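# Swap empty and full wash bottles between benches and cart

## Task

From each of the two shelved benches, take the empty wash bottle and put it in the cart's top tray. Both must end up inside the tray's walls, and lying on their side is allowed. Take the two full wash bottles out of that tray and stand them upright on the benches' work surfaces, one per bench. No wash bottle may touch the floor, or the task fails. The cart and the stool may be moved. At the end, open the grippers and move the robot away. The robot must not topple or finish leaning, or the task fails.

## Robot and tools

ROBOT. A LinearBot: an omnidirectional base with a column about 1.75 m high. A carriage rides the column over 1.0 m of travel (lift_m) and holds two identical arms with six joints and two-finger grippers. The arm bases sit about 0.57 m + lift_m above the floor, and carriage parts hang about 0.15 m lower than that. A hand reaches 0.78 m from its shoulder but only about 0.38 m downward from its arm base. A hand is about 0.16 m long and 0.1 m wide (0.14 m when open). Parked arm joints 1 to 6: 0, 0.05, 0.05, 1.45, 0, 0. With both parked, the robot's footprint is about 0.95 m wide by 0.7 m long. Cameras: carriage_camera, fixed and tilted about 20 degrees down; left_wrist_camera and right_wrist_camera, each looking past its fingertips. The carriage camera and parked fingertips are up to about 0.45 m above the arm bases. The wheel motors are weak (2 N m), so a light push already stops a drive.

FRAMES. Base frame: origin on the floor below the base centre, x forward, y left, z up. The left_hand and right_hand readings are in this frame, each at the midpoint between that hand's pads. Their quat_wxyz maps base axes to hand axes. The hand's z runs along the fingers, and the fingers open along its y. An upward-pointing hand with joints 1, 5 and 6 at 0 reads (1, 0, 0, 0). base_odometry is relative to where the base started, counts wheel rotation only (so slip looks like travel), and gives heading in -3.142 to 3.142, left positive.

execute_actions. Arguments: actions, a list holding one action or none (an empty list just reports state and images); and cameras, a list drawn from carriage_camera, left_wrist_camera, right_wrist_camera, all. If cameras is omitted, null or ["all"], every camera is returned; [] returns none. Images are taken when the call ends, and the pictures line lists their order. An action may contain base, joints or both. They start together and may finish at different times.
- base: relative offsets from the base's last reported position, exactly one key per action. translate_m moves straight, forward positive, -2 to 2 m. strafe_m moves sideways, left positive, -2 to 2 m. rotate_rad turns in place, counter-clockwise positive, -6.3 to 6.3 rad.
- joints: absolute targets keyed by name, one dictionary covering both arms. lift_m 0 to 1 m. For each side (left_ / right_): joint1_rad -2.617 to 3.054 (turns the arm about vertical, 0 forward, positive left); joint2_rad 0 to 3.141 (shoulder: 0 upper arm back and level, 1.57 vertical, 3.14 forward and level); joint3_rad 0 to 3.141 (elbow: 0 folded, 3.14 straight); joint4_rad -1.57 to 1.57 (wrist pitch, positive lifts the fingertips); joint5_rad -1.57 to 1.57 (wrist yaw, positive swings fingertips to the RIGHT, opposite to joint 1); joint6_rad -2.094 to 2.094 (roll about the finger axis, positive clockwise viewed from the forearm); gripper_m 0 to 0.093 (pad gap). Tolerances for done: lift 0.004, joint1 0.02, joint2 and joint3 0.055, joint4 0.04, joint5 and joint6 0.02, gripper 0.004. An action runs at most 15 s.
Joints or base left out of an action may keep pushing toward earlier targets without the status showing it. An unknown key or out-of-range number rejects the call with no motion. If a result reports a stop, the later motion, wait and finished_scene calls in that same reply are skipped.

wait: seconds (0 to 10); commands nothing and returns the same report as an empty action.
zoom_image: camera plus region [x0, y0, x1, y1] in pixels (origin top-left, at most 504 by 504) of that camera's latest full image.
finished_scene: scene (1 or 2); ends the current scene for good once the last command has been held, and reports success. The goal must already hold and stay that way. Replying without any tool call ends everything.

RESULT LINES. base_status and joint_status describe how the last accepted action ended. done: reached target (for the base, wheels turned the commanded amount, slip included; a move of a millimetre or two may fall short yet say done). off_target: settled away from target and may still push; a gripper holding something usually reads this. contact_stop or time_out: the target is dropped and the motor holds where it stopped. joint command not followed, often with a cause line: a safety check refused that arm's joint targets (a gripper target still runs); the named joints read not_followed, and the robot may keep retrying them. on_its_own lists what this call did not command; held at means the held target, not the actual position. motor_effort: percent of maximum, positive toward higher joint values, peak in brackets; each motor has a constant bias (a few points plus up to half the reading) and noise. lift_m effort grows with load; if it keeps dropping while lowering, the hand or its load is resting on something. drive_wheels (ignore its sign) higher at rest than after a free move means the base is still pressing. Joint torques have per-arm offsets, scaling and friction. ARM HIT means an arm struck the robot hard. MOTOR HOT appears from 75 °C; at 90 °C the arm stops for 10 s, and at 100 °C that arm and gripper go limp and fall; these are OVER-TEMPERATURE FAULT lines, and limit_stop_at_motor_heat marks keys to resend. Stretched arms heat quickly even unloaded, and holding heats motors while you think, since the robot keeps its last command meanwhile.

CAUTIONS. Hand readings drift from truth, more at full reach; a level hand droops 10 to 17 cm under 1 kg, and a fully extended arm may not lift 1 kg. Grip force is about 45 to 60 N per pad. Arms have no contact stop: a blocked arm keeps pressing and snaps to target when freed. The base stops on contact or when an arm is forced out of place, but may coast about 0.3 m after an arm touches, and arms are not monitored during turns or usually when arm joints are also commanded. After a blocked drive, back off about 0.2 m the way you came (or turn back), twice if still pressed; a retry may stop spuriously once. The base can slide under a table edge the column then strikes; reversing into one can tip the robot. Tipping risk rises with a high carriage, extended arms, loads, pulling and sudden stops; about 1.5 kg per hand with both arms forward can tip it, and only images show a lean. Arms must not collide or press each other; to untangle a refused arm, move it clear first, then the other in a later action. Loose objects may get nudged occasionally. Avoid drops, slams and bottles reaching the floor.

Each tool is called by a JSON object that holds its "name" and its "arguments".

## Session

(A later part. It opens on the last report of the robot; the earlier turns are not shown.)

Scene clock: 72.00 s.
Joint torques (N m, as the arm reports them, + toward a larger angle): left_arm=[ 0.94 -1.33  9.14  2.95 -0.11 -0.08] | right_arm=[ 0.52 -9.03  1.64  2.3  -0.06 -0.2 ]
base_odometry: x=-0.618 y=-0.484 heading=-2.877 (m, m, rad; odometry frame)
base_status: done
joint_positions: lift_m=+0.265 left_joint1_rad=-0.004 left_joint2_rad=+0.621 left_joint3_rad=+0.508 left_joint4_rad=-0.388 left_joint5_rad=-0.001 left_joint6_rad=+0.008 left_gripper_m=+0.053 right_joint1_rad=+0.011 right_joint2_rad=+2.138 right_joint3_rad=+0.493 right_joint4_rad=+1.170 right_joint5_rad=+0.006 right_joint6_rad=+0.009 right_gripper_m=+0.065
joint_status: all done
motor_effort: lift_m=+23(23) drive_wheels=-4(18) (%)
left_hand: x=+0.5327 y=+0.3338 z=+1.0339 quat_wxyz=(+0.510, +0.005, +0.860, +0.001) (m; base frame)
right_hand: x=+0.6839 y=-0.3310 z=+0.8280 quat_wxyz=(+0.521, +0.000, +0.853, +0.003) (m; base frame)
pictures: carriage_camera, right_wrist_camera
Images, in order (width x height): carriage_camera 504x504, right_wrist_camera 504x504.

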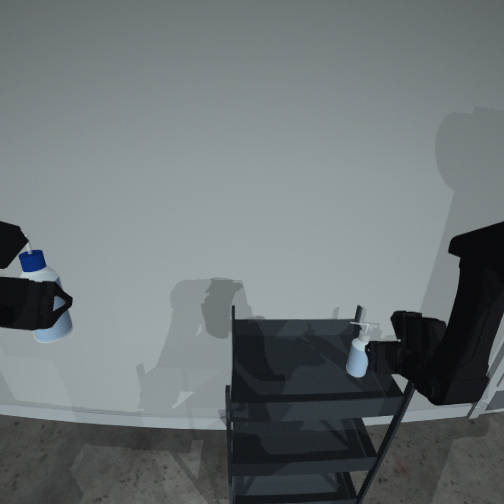

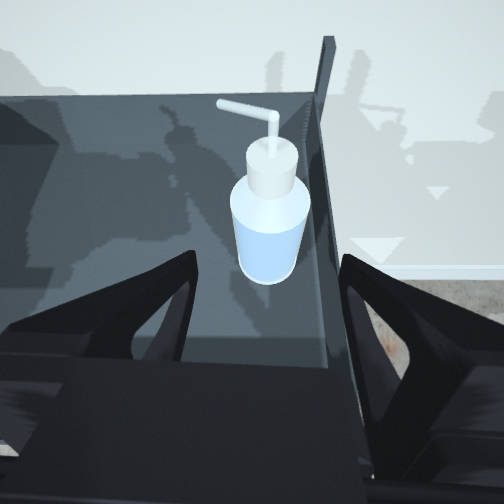

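{"name": "execute_actions", "arguments": {"actions": [{"base":{"translate_m":0.05},"joints":{"lift_m":0.238}}], "cameras": ["carriage_camera","right_wrist_camera"]}}

Scene clock: 74.93 s.
Joint torques (N m, as the arm reports them, + toward a larger angle): left_arm=[ 0.92 -1.18  9.34  2.92 -0.11 -0.08] | right_arm=[ 0.52 -9.11  1.72  2.31 -0.06 -0.2 ]
base_odometry: x=-0.666 y=-0.497 heading=-2.876 (m, m, rad; odometry frame)
base_status: done
joint_positions: lift_m=+0.238 left_joint1_rad=-0.004 left_joint2_rad=+0.621 left_joint3_rad=+0.504 left_joint4_rad=-0.388 left_joint5_rad=-0.001 left_joint6_rad=+0.008 left_gripper_m=+0.053 right_joint1_rad=+0.012 right_joint2_rad=+2.139 right_joint3_rad=+0.492 right_joint4_rad=+1.168 right_joint5_rad=+0.006 right_joint6_rad=+0.008 right_gripper_m=+0.065
joint_status: all done
motor_effort: lift_m=+23(24) drive_wheels=-4(27) (%)
left_hand: x=+0.5323 y=+0.3338 z=+1.0047 quat_wxyz=(+0.508, +0.005, +0.861, +0.001) (m; base frame)
right_hand: x=+0.6828 y=-0.3308 z=+0.7994 quat_wxyz=(+0.519, +0.000, +0.855, +0.003) (m; base frame)
pictures: carriage_camera, right_wrist_camera
Images, in order (width x height): carriage_camera 504x504, right_wrist_camera 504x504.

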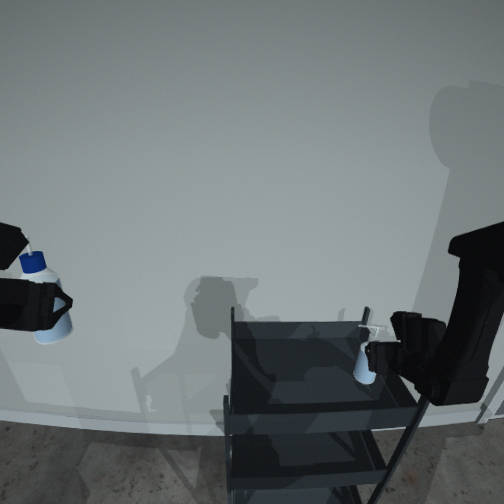

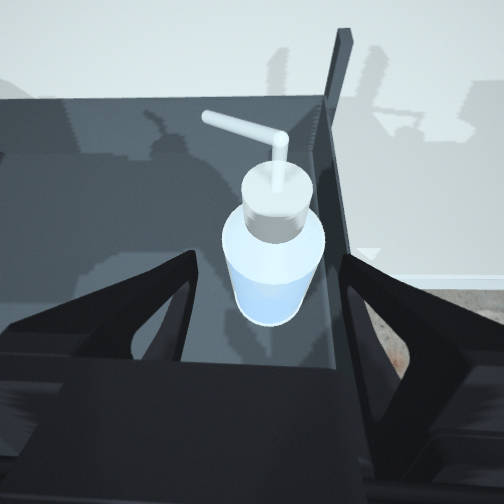

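{"name": "execute_actions", "arguments": {"actions": [{"base":{"translate_m":0.042},"joints":{"lift_m":0.232,"right_joint1_rad":0.0}}], "cameras": ["carriage_camera","right_wrist_camera"]}}

Scene clock: 77.77 s.
Joint torques (N m, as the arm reports them, + toward a larger angle): left_arm=[ 0.93 -1.29  9.33  2.93 -0.12 -0.08] | right_arm=[-1.16 -9.16  1.72  2.29 -0.06 -0.2 ]
base_odometry: x=-0.707 y=-0.509 heading=-2.875 (m, m, rad; odometry frame)
base_status: done
joint_positions: lift_m=+0.232 left_joint1_rad=-0.004 left_joint2_rad=+0.621 left_joint3_rad=+0.504 left_joint4_rad=-0.386 left_joint5_rad=-0.001 left_joint6_rad=+0.008 left_gripper_m=+0.053 right_joint1_rad=+0.010 right_joint2_rad=+2.140 right_joint3_rad=+0.492 right_joint4_rad=+1.169 right_joint5_rad=+0.006 right_joint6_rad=+0.008 right_gripper_m=+0.065
joint_status: all done
motor_effort: lift_m=+23(23) drive_wheels=-5(29) (%)
left_hand: x=+0.5325 y=+0.3338 z=+0.9990 quat_wxyz=(+0.509, +0.005, +0.861, +0.001) (m; base frame)
right_hand: x=+0.6829 y=-0.3315 z=+0.7935 quat_wxyz=(+0.519, +0.001, +0.855, +0.002) (m; base frame)
pictures: carriage_camera, right_wrist_camera
Images, in order (width x height): carriage_camera 504x504, right_wrist_camera 504x504.

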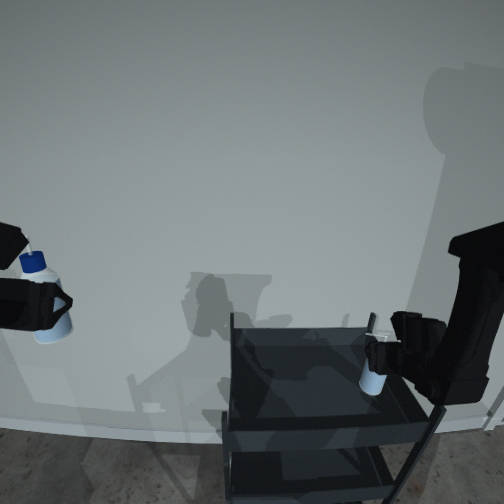

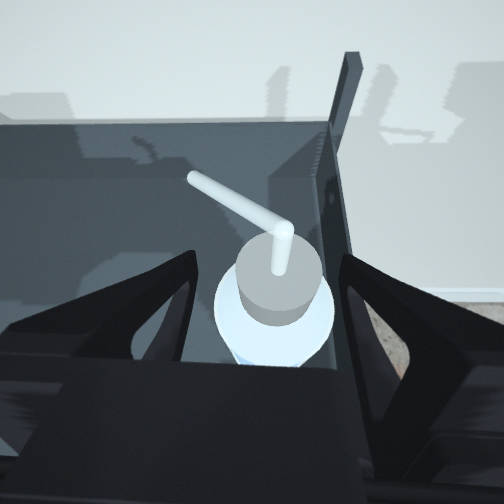

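{"name": "execute_actions", "arguments": {"actions": [{"joints":{"right_gripper_m":0.01}}], "cameras": ["carriage_camera","right_wrist_camera"]}}

{"name": "zoom_image", "arguments": {"camera": "carriage_camera", "region": [330, 290, 470, 420]}}

Scene clock: 80.87 s.
Joint torques (N m, as the arm reports them, + toward a larger angle): left_arm=[ 0.93 -1.2   9.48  2.93 -0.11 -0.08] | right_arm=[-0.96 -9.16  1.72  2.27 -0.06 -0.19]
base_odometry: x=-0.707 y=-0.509 heading=-2.875 (m, m, rad; odometry frame)
base_status: not commanded
joint_positions: lift_m=+0.232 left_joint1_rad=-0.004 left_joint2_rad=+0.621 left_joint3_rad=+0.504 left_joint4_rad=-0.386 left_joint5_rad=-0.001 left_joint6_rad=+0.008 left_gripper_m=+0.053 right_joint1_rad=+0.009 right_joint2_rad=+2.140 right_joint3_rad=+0.492 right_joint4_rad=+1.171 right_joint5_rad=+0.006 right_joint6_rad=+0.008 right_gripper_m=+0.031
joint_status: right_gripper_m off_target (ended at +0.031, target +0.010)
motor_effort: lift_m=+23(23) drive_wheels=-3(4) (%)
left_hand: x=+0.5325 y=+0.3338 z=+0.9990 quat_wxyz=(+0.509, +0.005, +0.861, +0.001) (m; base frame)
right_hand: x=+0.6832 y=-0.3321 z=+0.7940 quat_wxyz=(+0.520, +0.001, +0.854, +0.002) (m; base frame)
pictures: carriage_camera, right_wrist_camera
Images, in order (width x height): carriage_camera 504x504, right_wrist_camera 504x504.

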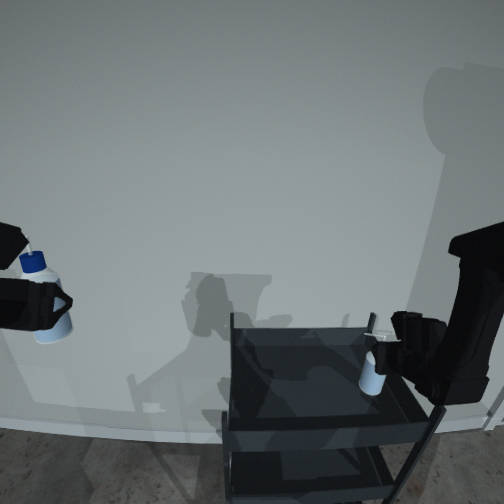

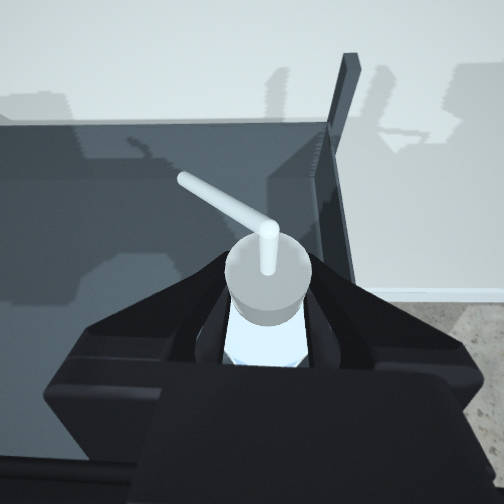

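Region (330, 290, 470, 420) of carriage_camera's 504x504 image, scaled by 3.600, with more detail than that image has; it fills the top 468 rows of this view, and the rest is white.

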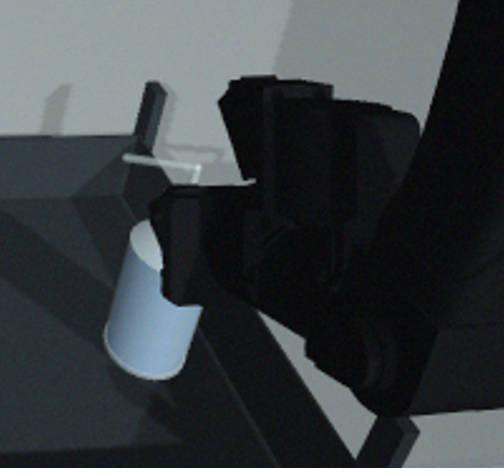

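{"name": "execute_actions", "arguments": {"actions": [{"joints":{"lift_m":0.40,"right_joint4_rad":1.2}}], "cameras": ["carriage_camera","right_wrist_camera"]}}

Scene clock: 83.20 s.
Joint torques (N m, as the arm reports them, + toward a larger angle): left_arm=[ 0.91 -1.31  9.58  2.79 -0.12 -0.08] | right_arm=[ -0.97 -10.01   2.08   2.74  -0.05  -0.19]
base_odometry: x=-0.707 y=-0.509 heading=-2.875 (m, m, rad; odometry frame)
base_status: not commanded
joint_positions: lift_m=+0.400 left_joint1_rad=-0.004 left_joint2_rad=+0.621 left_joint3_rad=+0.504 left_joint4_rad=-0.374 left_joint5_rad=-0.001 left_joint6_rad=+0.008 left_gripper_m=+0.053 right_joint1_rad=+0.009 right_joint2_rad=+2.151 right_joint3_rad=+0.485 right_joint4_rad=+1.158 right_joint5_rad=+0.004 right_joint6_rad=+0.008 right_gripper_m=+0.031
joint_status: right_joint4_rad off_target (ended at +1.159, target +1.200); the others done
motor_effort: lift_m=+23(30) drive_wheels=-1(4) (%)
left_hand: x=+0.5339 y=+0.3338 z=+1.1697 quat_wxyz=(+0.514, +0.005, +0.858, +0.001) (m; base frame)
right_hand: x=+0.6777 y=-0.3319 z=+0.9530 quat_wxyz=(+0.507, +0.001, +0.862, +0.002) (m; base frame)
pictures: carriage_camera, right_wrist_camera
Images, in order (width x height): carriage_camera 504x504, right_wrist_camera 504x504.

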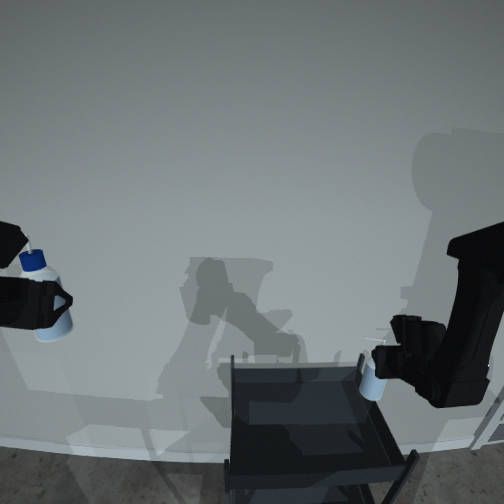

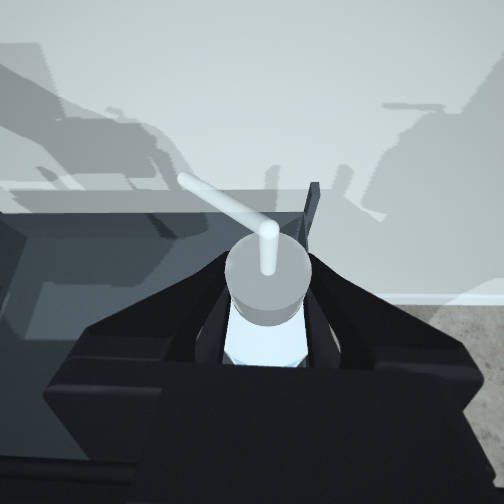

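{"name": "execute_actions", "arguments": {"actions": [{"base":{"translate_m":-1.02},"joints":{"lift_m":0.45,"right_joint1_rad":0,"right_joint2_rad":0.6,"right_joint3_rad":0.5,"right_joint4_rad":-0.33}}], "cameras": []}}

{"name": "execute_actions", "arguments": {"actions": [{"base":{"rotate_rad":1.575}}]}}

Scene clock: 92.60 s.
Joint torques (N m, as the arm reports them, + toward a larger angle): left_arm=[ 0.94 -1.24  9.5   2.82 -0.12 -0.07] | right_arm=[-0.97 -2.09  8.29  2.7  -0.04 -0.19]
base_odometry: x=+0.278 y=-0.240 heading=-2.875 (m, m, rad; odometry frame)
base_status: done
joint_positions: lift_m=+0.450 left_joint1_rad=-0.004 left_joint2_rad=+0.621 left_joint3_rad=+0.504 left_joint4_rad=-0.375 left_joint5_rad=-0.001 left_joint6_rad=+0.008 left_gripper_m=+0.053 right_joint1_rad=+0.009 right_joint2_rad=+0.622 right_joint3_rad=+0.485 right_joint4_rad=-0.370 right_joint5_rad=+0.003 right_joint6_rad=+0.008 right_gripper_m=+0.031
joint_status: right_joint4_rad off_target (ended at -0.370, target -0.330); the others done
motor_effort: lift_m=+23(30) drive_wheels=-1(28) (%)
left_hand: x=+0.5338 y=+0.3338 z=+1.2195 quat_wxyz=(+0.513, +0.005, +0.858, +0.001) (m; base frame)
right_hand: x=+0.5328 y=-0.3329 z=+1.2118 quat_wxyz=(+0.507, +0.000, +0.862, +0.003) (m; base frame)
pictures: none
No camera images: the call's "cameras" was empty. Leave "cameras" out to get every camera's image.

Scene clock: 95.70 s.
Joint torques (N m, as the arm reports them, + toward a larger angle): left_arm=[ 0.97 -1.2   9.41  2.84 -0.1  -0.07] | right_arm=[-0.98 -2.09  8.3   2.73 -0.04 -0.2 ]
base_odometry: x=+0.278 y=-0.241 heading=-1.302 (m, m, rad; odometry frame)
base_status: done
joint_positions: lift_m=+0.450 left_joint1_rad=-0.004 left_joint2_rad=+0.621 left_joint3_rad=+0.504 left_joint4_rad=-0.375 left_joint5_rad=-0.002 left_joint6_rad=+0.008 left_gripper_m=+0.053 right_joint1_rad=+0.009 right_joint2_rad=+0.622 right_joint3_rad=+0.485 right_joint4_rad=-0.372 right_joint5_rad=+0.003 right_joint6_rad=+0.008 right_gripper_m=+0.031
joint_status: not commanded
motor_effort: lift_m=+23(23) drive_wheels=+8(29) (%)
left_hand: x=+0.5338 y=+0.3339 z=+1.2194 quat_wxyz=(+0.513, +0.005, +0.858, +0.002) (m; base frame)
right_hand: x=+0.5327 y=-0.3329 z=+1.2114 quat_wxyz=(+0.507, +0.000, +0.862, +0.003) (m; base frame)
pictures: carriage_camera, left_wrist_camera, right_wrist_camera
Images, in order (width x height): carriage_camera 504x504, left_wrist_camera 504x504, right_wrist_camera 504x504.

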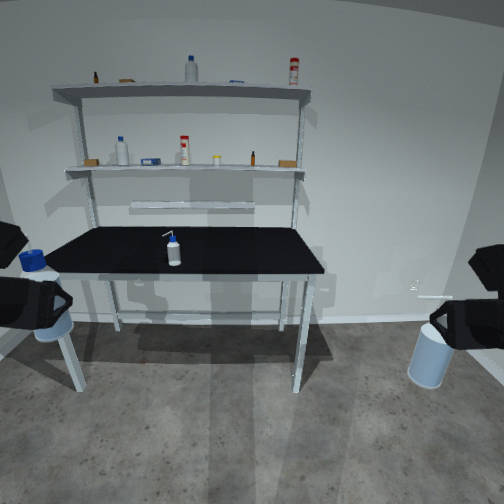

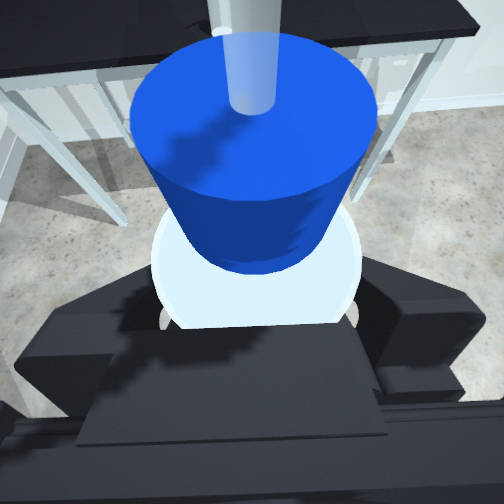

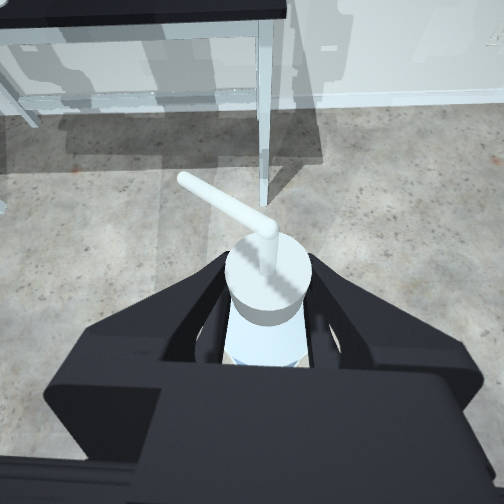

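{"name": "execute_actions", "arguments": {"actions": [{"base":{"translate_m":0.84},"joints":{"lift_m":0.48,"left_joint1_rad":-0.2,"left_joint2_rad":2.22,"left_joint3_rad":0.788,"left_joint4_rad":1.0}}], "cameras": ["carriage_camera","left_wrist_camera"]}}

Scene clock: 101.53 s.
Joint torques (N m, as the arm reports them, + toward a larger angle): left_arm=[  0.39 -10.38   5.91   2.94  -0.14  -0.08] | right_arm=[-0.96 -2.1   8.32  2.77 -0.04 -0.19]
base_odometry: x=+0.502 y=-1.050 heading=-1.301 (m, m, rad; odometry frame)
base_status: done
joint_positions: lift_m=+0.480 left_joint1_rad=-0.198 left_joint2_rad=+2.226 left_joint3_rad=+0.777 left_joint4_rad=+0.942 left_joint5_rad=+0.001 left_joint6_rad=+0.008 left_gripper_m=+0.053 right_joint1_rad=+0.009 right_joint2_rad=+0.622 right_joint3_rad=+0.485 right_joint4_rad=-0.377 right_joint5_rad=+0.003 right_joint6_rad=+0.008 right_gripper_m=+0.031
joint_status: left_joint4_rad off_target (ended at +0.942, target +1.000); the others done
motor_effort: lift_m=+24(29) drive_wheels=-5(31) (%)
left_hand: x=+0.7369 y=+0.2389 z=+1.0349 quat_wxyz=(+0.504, +0.089, +0.857, -0.049) (m; base frame)
right_hand: x=+0.5320 y=-0.3329 z=+1.2404 quat_wxyz=(+0.505, +0.000, +0.863, +0.003) (m; base frame)
pictures: carriage_camera, left_wrist_camera
Images, in order (width x height): carriage_camera 504x504, left_wrist_camera 504x504.

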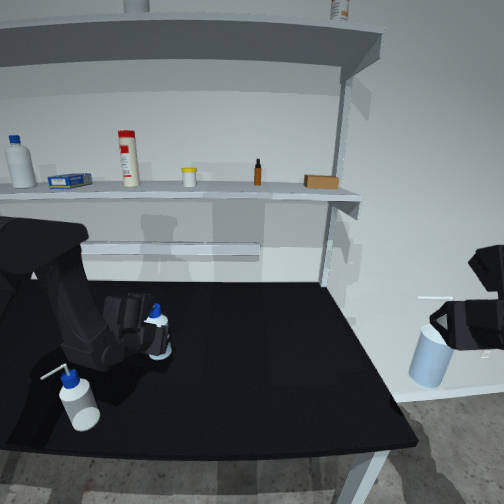

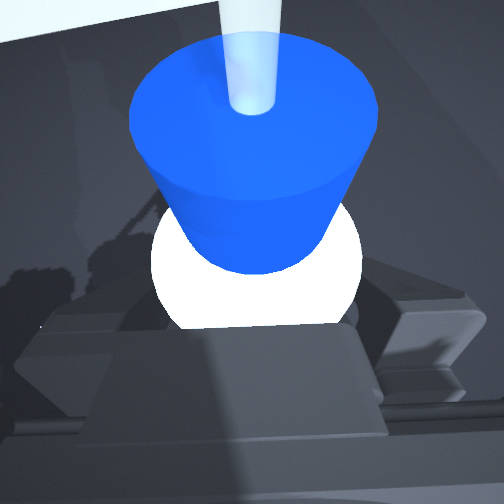

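{"name": "execute_actions", "arguments": {"actions": [{"joints":{"lift_m":0.43,"left_joint4_rad":1.02}}], "cameras": ["carriage_camera"]}}

Scene clock: 103.33 s.
Joint torques (N m, as the arm reports them, + toward a larger angle): left_arm=[  0.44 -10.56   5.93   2.96  -0.1   -0.08] | right_arm=[-0.97 -2.01  8.29  2.86 -0.04 -0.19]
base_odometry: x=+0.502 y=-1.050 heading=-1.301 (m, m, rad; odometry frame)
base_status: not commanded
joint_positions: lift_m=+0.430 left_joint1_rad=-0.198 left_joint2_rad=+2.228 left_joint3_rad=+0.777 left_joint4_rad=+0.961 left_joint5_rad=+0.001 left_joint6_rad=+0.008 left_gripper_m=+0.053 right_joint1_rad=+0.009 right_joint2_rad=+0.622 right_joint3_rad=+0.485 right_joint4_rad=-0.386 right_joint5_rad=+0.003 right_joint6_rad=+0.008 right_gripper_m=+0.031
joint_status: left_joint4_rad off_target (ended at +0.961, target +1.020); the others done
motor_effort: lift_m=+23(24) drive_wheels=-3(6) (%)
left_hand: x=+0.7389 y=+0.2386 z=+0.9883 quat_wxyz=(+0.512, +0.089, +0.853, -0.049) (m; base frame)
right_hand: x=+0.5309 y=-0.3329 z=+1.1885 quat_wxyz=(+0.501, +0.000, +0.866, +0.003) (m; base frame)
pictures: carriage_camera
Images, in order (width x height): carriage_camera 504x504.

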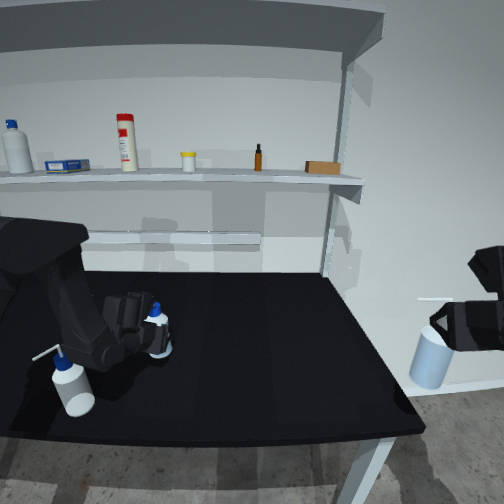

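{"name": "execute_actions", "arguments": {"actions": [{"joints":{"lift_m":0.415}}], "cameras": []}}

Scene clock: 104.43 s.
Joint torques (N m, as the arm reports them, + toward a larger angle): left_arm=[  0.49 -10.69   5.88   2.94  -0.15  -0.08] | right_arm=[-0.96 -2.11  8.26  2.87 -0.03 -0.19]
base_odometry: x=+0.502 y=-1.050 heading=-1.301 (m, m, rad; odometry frame)
base_status: not commanded
joint_positions: lift_m=+0.415 left_joint1_rad=-0.198 left_joint2_rad=+2.230 left_joint3_rad=+0.777 left_joint4_rad=+0.963 left_joint5_rad=+0.001 left_joint6_rad=+0.008 left_gripper_m=+0.053 right_joint1_rad=+0.009 right_joint2_rad=+0.622 right_joint3_rad=+0.485 right_joint4_rad=-0.386 right_joint5_rad=+0.003 right_joint6_rad=+0.008 right_gripper_m=+0.031
joint_status: all done
motor_effort: lift_m=+24(23) drive_wheels=+4(5) (%)
left_hand: x=+0.7389 y=+0.2387 z=+0.9728 quat_wxyz=(+0.512, +0.088, +0.853, -0.049) (m; base frame)
right_hand: x=+0.5309 y=-0.3329 z=+1.1735 quat_wxyz=(+0.501, +0.000, +0.866, +0.003) (m; base frame)
pictures: none
No camera images: the call's "cameras" was empty. Leave "cameras" out to get every camera's image.

{"name": "execute_actions", "arguments": {"actions": [{"joints":{"lift_m":0.40}}], "cameras": []}}

Scene clock: 109.73 s.
Joint torques (N m, as the arm reports them, + toward a larger angle): left_arm=[  0.41 -10.3    5.98   2.44  -0.12  -0.08] | right_arm=[-0.97 -2.03  8.27  2.87 -0.03 -0.19]
base_odometry: x=+0.502 y=-1.050 heading=-1.301 (m, m, rad; odometry frame)
base_status: not commanded
joint_positions: lift_m=+0.400 left_joint1_rad=-0.198 left_joint2_rad=+2.225 left_joint3_rad=+0.777 left_joint4_rad=+1.015 left_joint5_rad=+0.001 left_joint6_rad=+0.008 left_gripper_m=+0.053 right_joint1_rad=+0.009 right_joint2_rad=+0.622 right_joint3_rad=+0.485 right_joint4_rad=-0.385 right_joint5_rad=+0.003 right_joint6_rad=+0.008 right_gripper_m=+0.031
joint_status: all done
on_its_own: left_joint4_rad moved +0.051 to your old target +1.020
motor_effort: lift_m=+22(22) drive_wheels=+5(6) (%)
left_hand: x=+0.7451 y=+0.2374 z=+0.9718 quat_wxyz=(+0.536, +0.087, +0.838, -0.051) (m; base frame)
right_hand: x=+0.5310 y=-0.3329 z=+1.1587 quat_wxyz=(+0.501, +0.000, +0.866, +0.003) (m; base frame)
pictures: none
No camera images: the call's "cameras" was empty. Leave "cameras" out to get every camera's image.

{"name": "execute_actions", "arguments": {"actions": [{"joints":{"left_gripper_m":0.085}}], "cameras": ["carriage_camera","left_wrist_camera"]}}

Scene clock: 110.90 s.
Joint torques (N m, as the arm reports them, + toward a larger angle): left_arm=[  0.31 -10.27   6.02   2.42  -0.12  -0.08] | right_arm=[-0.99 -2.07  8.27  2.87 -0.04 -0.19]
base_odometry: x=+0.502 y=-1.050 heading=-1.301 (m, m, rad; odometry frame)
base_status: not commanded
joint_positions: lift_m=+0.400 left_joint1_rad=-0.198 left_joint2_rad=+2.225 left_joint3_rad=+0.777 left_joint4_rad=+1.017 left_joint5_rad=+0.001 left_joint6_rad=+0.008 left_gripper_m=+0.085 right_joint1_rad=+0.009 right_joint2_rad=+0.622 right_joint3_rad=+0.485 right_joint4_rad=-0.385 right_joint5_rad=+0.003 right_joint6_rad=+0.008 right_gripper_m=+0.031
joint_status: all done
motor_effort: lift_m=+22(22) drive_wheels=+5(6) (%)
left_hand: x=+0.7454 y=+0.2373 z=+0.9724 quat_wxyz=(+0.537, +0.087, +0.837, -0.052) (m; base frame)
right_hand: x=+0.5310 y=-0.3329 z=+1.1587 quat_wxyz=(+0.501, +0.000, +0.866, +0.003) (m; base frame)
pictures: carriage_camera, left_wrist_camera
Images, in order (width x height): carriage_camera 504x504, left_wrist_camera 504x504.

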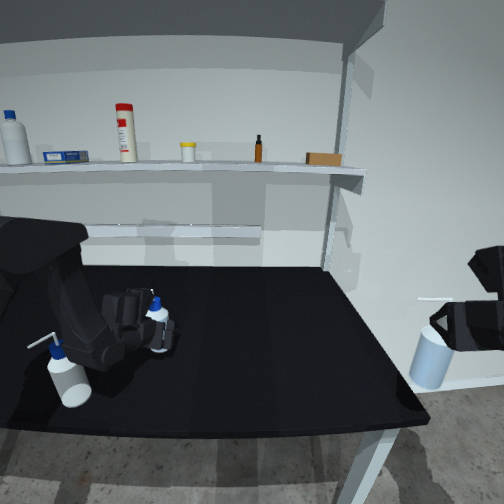

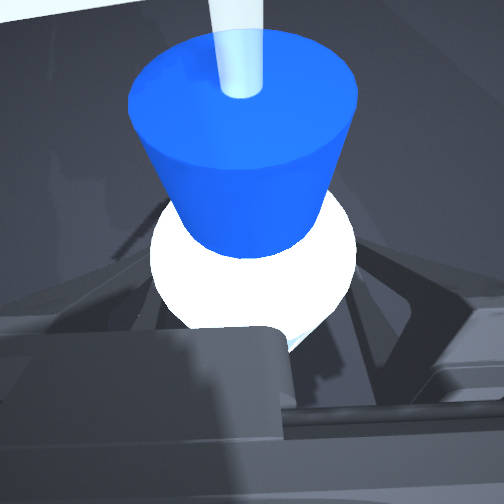

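{"name": "execute_actions", "arguments": {"actions": [{"joints":{"left_joint2_rad":2.146,"left_joint3_rad":0.48,"left_joint4_rad":1.17}}], "cameras": ["left_wrist_camera"]}}

{"name": "execute_actions", "arguments": {"actions": [{"base":{"translate_m":-0.22},"joints":{"lift_m":0.5,"left_gripper_m":0.065}}], "cameras": ["carriage_camera","left_wrist_camera"]}}

Scene clock: 114.53 s.
Joint torques (N m, as the arm reports them, + toward a larger angle): left_arm=[ 0.38 -7.59  1.92  2.34 -0.13 -0.08] | right_arm=[-0.97 -2.03  8.28  2.87 -0.04 -0.19]
base_odometry: x=+0.502 y=-1.050 heading=-1.301 (m, m, rad; odometry frame)
base_status: not commanded
joint_positions: lift_m=+0.400 left_joint1_rad=-0.198 left_joint2_rad=+2.140 left_joint3_rad=+0.499 left_joint4_rad=+1.174 left_joint5_rad=+0.001 left_joint6_rad=+0.008 left_gripper_m=+0.085 right_joint1_rad=+0.009 right_joint2_rad=+0.622 right_joint3_rad=+0.485 right_joint4_rad=-0.385 right_joint5_rad=+0.003 right_joint6_rad=+0.008 right_gripper_m=+0.031
joint_status: all done
motor_effort: lift_m=+22(22) drive_wheels=+7(6) (%)
left_hand: x=+0.6778 y=+0.2509 z=+0.9646 quat_wxyz=(+0.522, +0.088, +0.847, -0.050) (m; base frame)
right_hand: x=+0.5310 y=-0.3329 z=+1.1587 quat_wxyz=(+0.501, +0.000, +0.866, +0.003) (m; base frame)
pictures: left_wrist_camera
Images, in order (width x height): left_wrist_camera 504x504.

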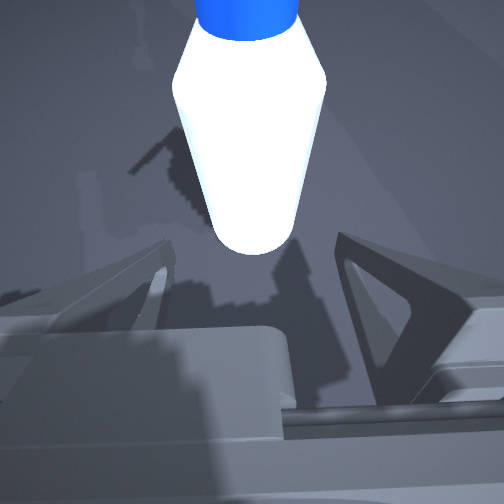

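Scene clock: 116.80 s.
Joint torques (N m, as the arm reports them, + toward a larger angle): left_arm=[ 0.31 -7.74  1.96  2.25 -0.09 -0.08] | right_arm=[-0.96 -2.01  8.29  2.78 -0.02 -0.19]
base_odometry: x=+0.444 y=-0.838 heading=-1.300 (m, m, rad; odometry frame)
base_status: done
joint_positions: lift_m=+0.500 left_joint1_rad=-0.198 left_joint2_rad=+2.140 left_joint3_rad=+0.499 left_joint4_rad=+1.183 left_joint5_rad=+0.000 left_joint6_rad=+0.008 left_gripper_m=+0.065 right_joint1_rad=+0.009 right_joint2_rad=+0.622 right_joint3_rad=+0.485 right_joint4_rad=-0.376 right_joint5_rad=+0.002 right_joint6_rad=+0.008 right_gripper_m=+0.031
joint_status: all done
motor_effort: lift_m=+23(29) drive_wheels=+4(28) (%)
left_hand: x=+0.6788 y=+0.2508 z=+1.0665 quat_wxyz=(+0.526, +0.088, +0.845, -0.050) (m; base frame)
right_hand: x=+0.5321 y=-0.3327 z=+1.2607 quat_wxyz=(+0.505, +0.000, +0.863, +0.003) (m; base frame)
pictures: carriage_camera, left_wrist_camera
Images, in order (width x height): carriage_camera 504x504, left_wrist_camera 504x504.

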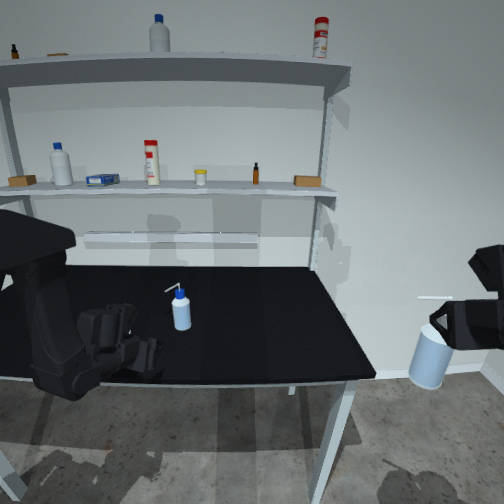

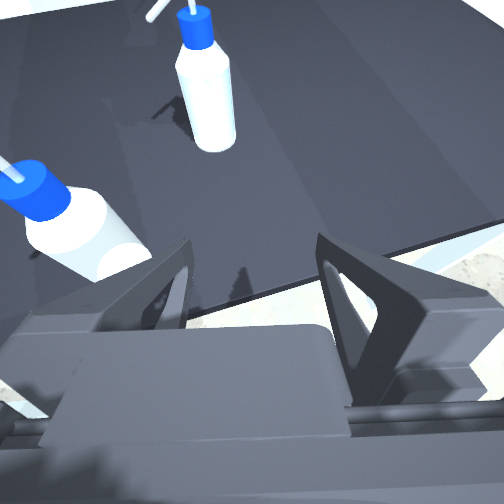

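{"name": "execute_actions", "arguments": {"actions": [{"base":{"strafe_m":0.06},"joints":{"lift_m":0.51,"left_joint1_rad":0.0,"left_joint4_rad":1.16}}], "cameras": ["carriage_camera","left_wrist_camera"]}}

Scene clock: 119.30 s.
Joint torques (N m, as the arm reports them, + toward a larger angle): left_arm=[ 0.41 -7.69  1.9   2.24 -0.1  -0.08] | right_arm=[-0.98 -1.99  8.29  2.77 -0.04 -0.19]
base_odometry: x=+0.501 y=-0.822 heading=-1.300 (m, m, rad; odometry frame)
base_status: done
joint_positions: lift_m=+0.510 left_joint1_rad=+0.002 left_joint2_rad=+2.140 left_joint3_rad=+0.499 left_joint4_rad=+1.173 left_joint5_rad=+0.001 left_joint6_rad=+0.008 left_gripper_m=+0.065 right_joint1_rad=+0.009 right_joint2_rad=+0.622 right_joint3_rad=+0.485 right_joint4_rad=-0.375 right_joint5_rad=+0.001 right_joint6_rad=+0.008 right_gripper_m=+0.031
joint_status: all done
motor_effort: lift_m=+22(29) drive_wheels=+11(14) (%)
left_hand: x=+0.6861 y=+0.3354 z=+1.0744 quat_wxyz=(+0.524, +0.003, +0.852, +0.002) (m; base frame)
right_hand: x=+0.5322 y=-0.3327 z=+1.2708 quat_wxyz=(+0.505, +0.000, +0.863, +0.003) (m; base frame)
pictures: carriage_camera, left_wrist_camera
Images, in order (width x height): carriage_camera 504x504, left_wrist_camera 504x504.

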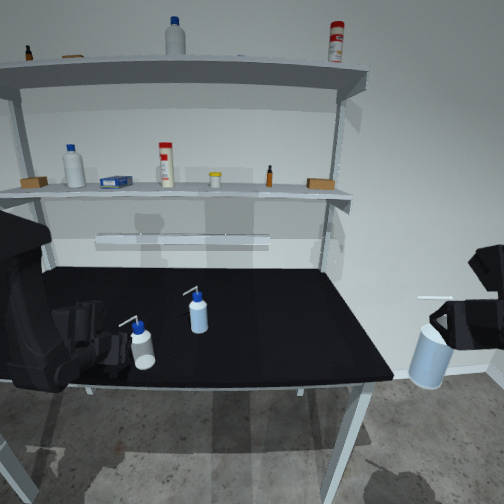

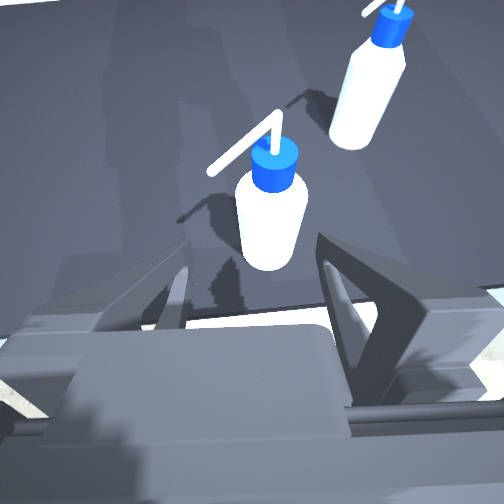

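{"name": "execute_actions", "arguments": {"actions": [{"base":{"strafe_m":-0.016},"joints":{"lift_m":0.405,"left_gripper_m":0.088}}], "cameras": ["left_wrist_camera"]}}

Scene clock: 121.93 s.
Joint torques (N m, as the arm reports them, + toward a larger angle): left_arm=[ 0.47 -7.79  1.82  2.34 -0.13 -0.08] | right_arm=[-1.   -2.02  8.27  2.86 -0.02 -0.19]
base_odometry: x=+0.486 y=-0.826 heading=-1.300 (m, m, rad; odometry frame)
base_status: done
joint_positions: lift_m=+0.405 left_joint1_rad=+0.001 left_joint2_rad=+2.140 left_joint3_rad=+0.499 left_joint4_rad=+1.164 left_joint5_rad=+0.001 left_joint6_rad=+0.008 left_gripper_m=+0.088 right_joint1_rad=+0.009 right_joint2_rad=+0.622 right_joint3_rad=+0.485 right_joint4_rad=-0.385 right_joint5_rad=+0.001 right_joint6_rad=+0.008 right_gripper_m=+0.031
joint_status: all done
motor_effort: lift_m=+23(23) drive_wheels=-13(13) (%)
left_hand: x=+0.6850 y=+0.3353 z=+0.9673 quat_wxyz=(+0.520, +0.003, +0.854, +0.002) (m; base frame)
right_hand: x=+0.5310 y=-0.3326 z=+1.1637 quat_wxyz=(+0.501, +0.000, +0.865, +0.004) (m; base frame)
pictures: left_wrist_camera
Images, in order (width x height): left_wrist_camera 504x504.

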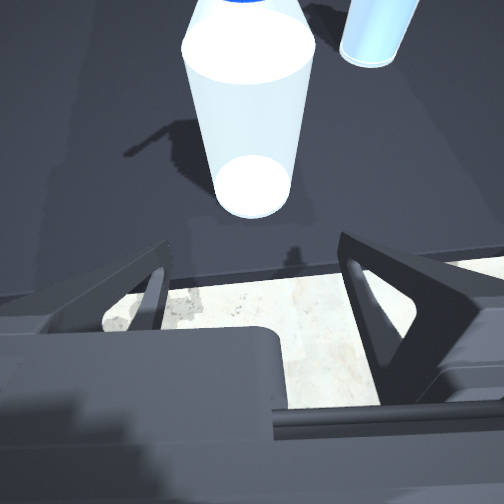

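{"name": "execute_actions", "arguments": {"actions": [{"base":{"translate_m":0.088}}], "cameras": ["left_wrist_camera"]}}

Scene clock: 127.00 s.
Joint torques (N m, as the arm reports them, + toward a larger angle): left_arm=[ 0.45 -7.7   1.89  2.32 -0.12 -0.08] | right_arm=[-0.98 -2.02  8.3   2.87 -0.03 -0.19]
base_odometry: x=+0.510 y=-0.911 heading=-1.300 (m, m, rad; odometry frame)
base_status: done
joint_positions: lift_m=+0.405 left_joint1_rad=+0.001 left_joint2_rad=+2.140 left_joint3_rad=+0.499 left_joint4_rad=+1.165 left_joint5_rad=+0.001 left_joint6_rad=+0.008 left_gripper_m=+0.088 right_joint1_rad=+0.009 right_joint2_rad=+0.622 right_joint3_rad=+0.485 right_joint4_rad=-0.385 right_joint5_rad=+0.001 right_joint6_rad=+0.008 right_gripper_m=+0.031
joint_status: not commanded
motor_effort: lift_m=+23(23) drive_wheels=-5(21) (%)
left_hand: x=+0.6852 y=+0.3353 z=+0.9675 quat_wxyz=(+0.521, +0.003, +0.854, +0.002) (m; base frame)
right_hand: x=+0.5311 y=-0.3326 z=+1.1638 quat_wxyz=(+0.501, +0.000, +0.865, +0.004) (m; base frame)
pictures: left_wrist_camera
Images, in order (width x height): left_wrist_camera 504x504.

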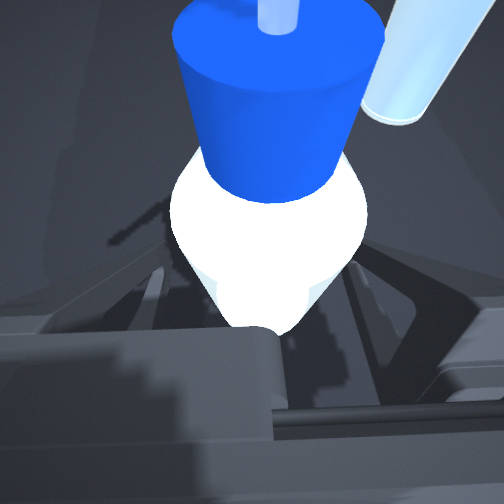

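{"name": "execute_actions", "arguments": {"actions": [], "cameras": ["carriage_camera"]}}

{"name": "zoom_image", "arguments": {"camera": "carriage_camera", "region": [0, 260, 200, 420]}}

Scene clock: 128.13 s.
Joint torques (N m, as the arm reports them, + toward a larger angle): left_arm=[ 0.42 -7.67  1.93  2.32 -0.13 -0.08] | right_arm=[-0.97 -2.05  8.32  2.85 -0.03 -0.19]
base_odometry: x=+0.510 y=-0.911 heading=-1.300 (m, m, rad; odometry frame)
base_status: done
joint_positions: lift_m=+0.405 left_joint1_rad=+0.001 left_joint2_rad=+2.140 left_joint3_rad=+0.499 left_joint4_rad=+1.165 left_joint5_rad=+0.001 left_joint6_rad=+0.008 left_gripper_m=+0.088 right_joint1_rad=+0.009 right_joint2_rad=+0.622 right_joint3_rad=+0.485 right_joint4_rad=-0.385 right_joint5_rad=+0.001 right_joint6_rad=+0.008 right_gripper_m=+0.031
joint_status: not commanded
motor_effort: lift_m=+23(23) drive_wheels=-3(21) (%)
left_hand: x=+0.6852 y=+0.3353 z=+0.9675 quat_wxyz=(+0.521, +0.003, +0.854, +0.002) (m; base frame)
right_hand: x=+0.5311 y=-0.3326 z=+1.1638 quat_wxyz=(+0.501, +0.000, +0.865, +0.004) (m; base frame)
pictures: carriage_camera
Images, in order (width x height): carriage_camera 504x504.

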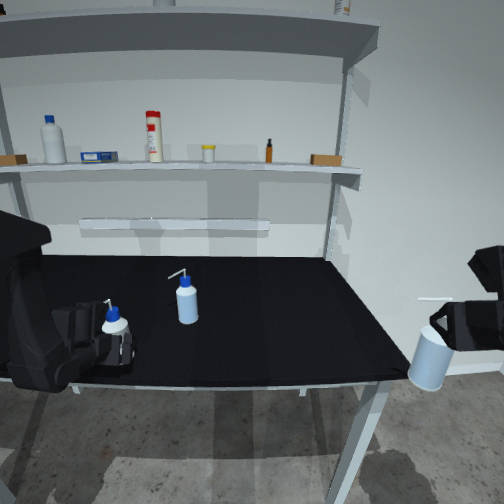

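Region (0, 260, 200, 420) of carriage_camera's 504x504 image, scaled by 2.520, with more detail than that image has; it fills the top 403 rows of this view, and the rest is white.

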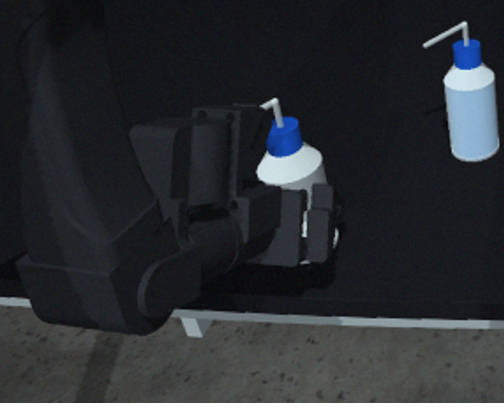

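{"name": "execute_actions", "arguments": {"actions": [{"joints":{"lift_m":0.362,"left_joint4_rad":1.34}}], "cameras": ["carriage_camera","left_wrist_camera"]}}

Scene clock: 131.07 s.
Joint torques (N m, as the arm reports them, + toward a larger angle): left_arm=[ 0.43 -7.78  2.    2.5  -0.13 -0.08] | right_arm=[-0.97 -2.    8.34  2.87 -0.03 -0.19]
base_odometry: x=+0.510 y=-0.911 heading=-1.300 (m, m, rad; odometry frame)
base_status: not commanded
joint_positions: lift_m=+0.362 left_joint1_rad=+0.001 left_joint2_rad=+2.140 left_joint3_rad=+0.499 left_joint4_rad=+1.338 left_joint5_rad=+0.001 left_joint6_rad=+0.008 left_gripper_m=+0.088 right_joint1_rad=+0.009 right_joint2_rad=+0.622 right_joint3_rad=+0.485 right_joint4_rad=-0.386 right_joint5_rad=+0.001 right_joint6_rad=+0.008 right_gripper_m=+0.031
joint_status: all done
motor_effort: lift_m=+23(24) drive_wheels=-3(4) (%)
left_hand: x=+0.7013 y=+0.3353 z=+0.9638 quat_wxyz=(+0.592, +0.003, +0.806, +0.003) (m; base frame)
right_hand: x=+0.5309 y=-0.3326 z=+1.1205 quat_wxyz=(+0.500, +0.000, +0.866, +0.004) (m; base frame)
pictures: carriage_camera, left_wrist_camera
Images, in order (width x height): carriage_camera 504x504, left_wrist_camera 504x504.

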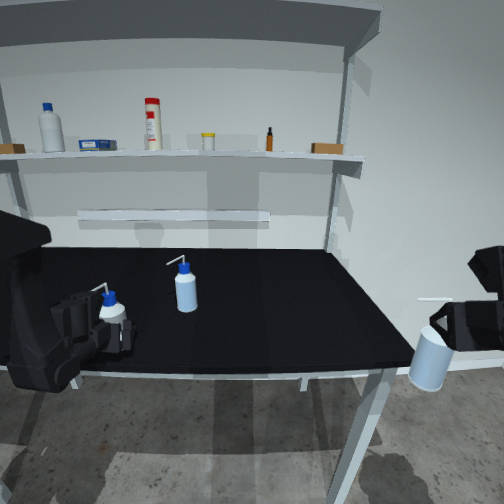

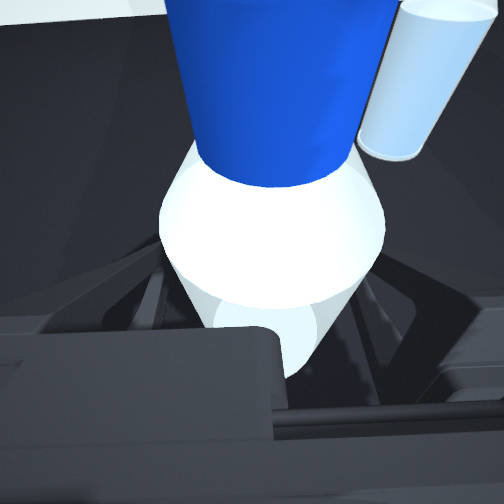

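The bottle now sits between the pads, so I'm closing the gripper.

{"name": "execute_actions", "arguments": {"actions": [{"joints":{"left_gripper_m":0.03}}], "cameras": ["left_wrist_camera"]}}

{"name": "execute_actions", "arguments": {"actions": [{"joints":{"lift_m":0.45}}], "cameras": ["carriage_camera","left_wrist_camera"]}}

Scene clock: 132.43 s.
Joint torques (N m, as the arm reports them, + toward a larger angle): left_arm=[ 0.43 -7.75  2.    2.47 -0.13 -0.08] | right_arm=[-0.97 -2.03  8.28  2.87 -0.03 -0.19]
base_odometry: x=+0.510 y=-0.911 heading=-1.300 (m, m, rad; odometry frame)
base_status: not commanded
joint_positions: lift_m=+0.362 left_joint1_rad=+0.001 left_joint2_rad=+2.140 left_joint3_rad=+0.499 left_joint4_rad=+1.338 left_joint5_rad=+0.001 left_joint6_rad=+0.008 left_gripper_m=+0.053 right_joint1_rad=+0.009 right_joint2_rad=+0.622 right_joint3_rad=+0.485 right_joint4_rad=-0.386 right_joint5_rad=+0.001 right_joint6_rad=+0.008 right_gripper_m=+0.031
joint_status: left_gripper_m off_target (ended at +0.053, target +0.030)
motor_effort: lift_m=+23(23) drive_wheels=-3(4) (%)
left_hand: x=+0.7013 y=+0.3353 z=+0.9639 quat_wxyz=(+0.593, +0.003, +0.806, +0.003) (m; base frame)
right_hand: x=+0.5309 y=-0.3326 z=+1.1205 quat_wxyz=(+0.500, +0.000, +0.866, +0.004) (m; base frame)
pictures: left_wrist_camera
Images, in order (width x height): left_wrist_camera 504x504.

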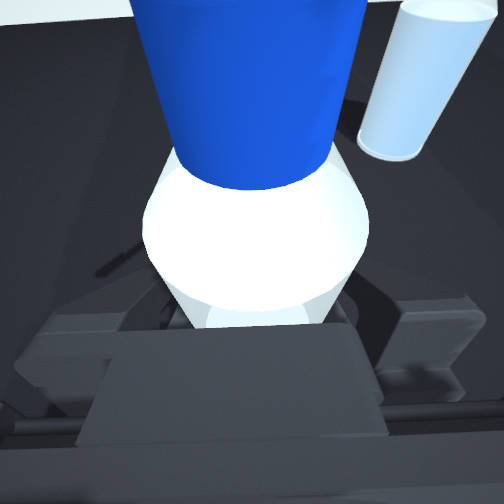

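Scene clock: 133.33 s.
Joint torques (N m, as the arm reports them, + toward a larger angle): left_arm=[ 0.38 -7.66  1.92  2.4  -0.15 -0.07] | right_arm=[-0.97 -2.03  8.16  2.77 -0.02 -0.19]
base_odometry: x=+0.510 y=-0.911 heading=-1.300 (m, m, rad; odometry frame)
base_status: not commanded
joint_positions: lift_m=+0.450 left_joint1_rad=+0.001 left_joint2_rad=+2.140 left_joint3_rad=+0.499 left_joint4_rad=+1.345 left_joint5_rad=+0.001 left_joint6_rad=+0.008 left_gripper_m=+0.053 right_joint1_rad=+0.009 right_joint2_rad=+0.622 right_joint3_rad=+0.485 right_joint4_rad=-0.375 right_joint5_rad=+0.001 right_joint6_rad=+0.008 right_gripper_m=+0.031
joint_status: all done
motor_effort: lift_m=+23(27) drive_wheels=-2(4) (%)
left_hand: x=+0.7018 y=+0.3353 z=+1.0535 quat_wxyz=(+0.595, +0.003, +0.804, +0.003) (m; base frame)
right_hand: x=+0.5322 y=-0.3326 z=+1.2108 quat_wxyz=(+0.505, +0.000, +0.863, +0.004) (m; base frame)
pictures: carriage_camera, left_wrist_camera
Images, in order (width x height): carriage_camera 504x504, left_wrist_camera 504x504.

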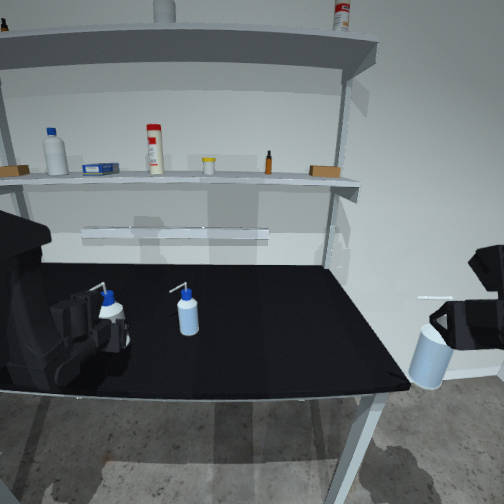

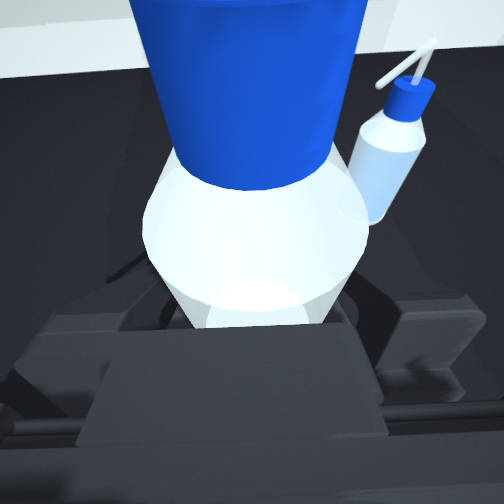

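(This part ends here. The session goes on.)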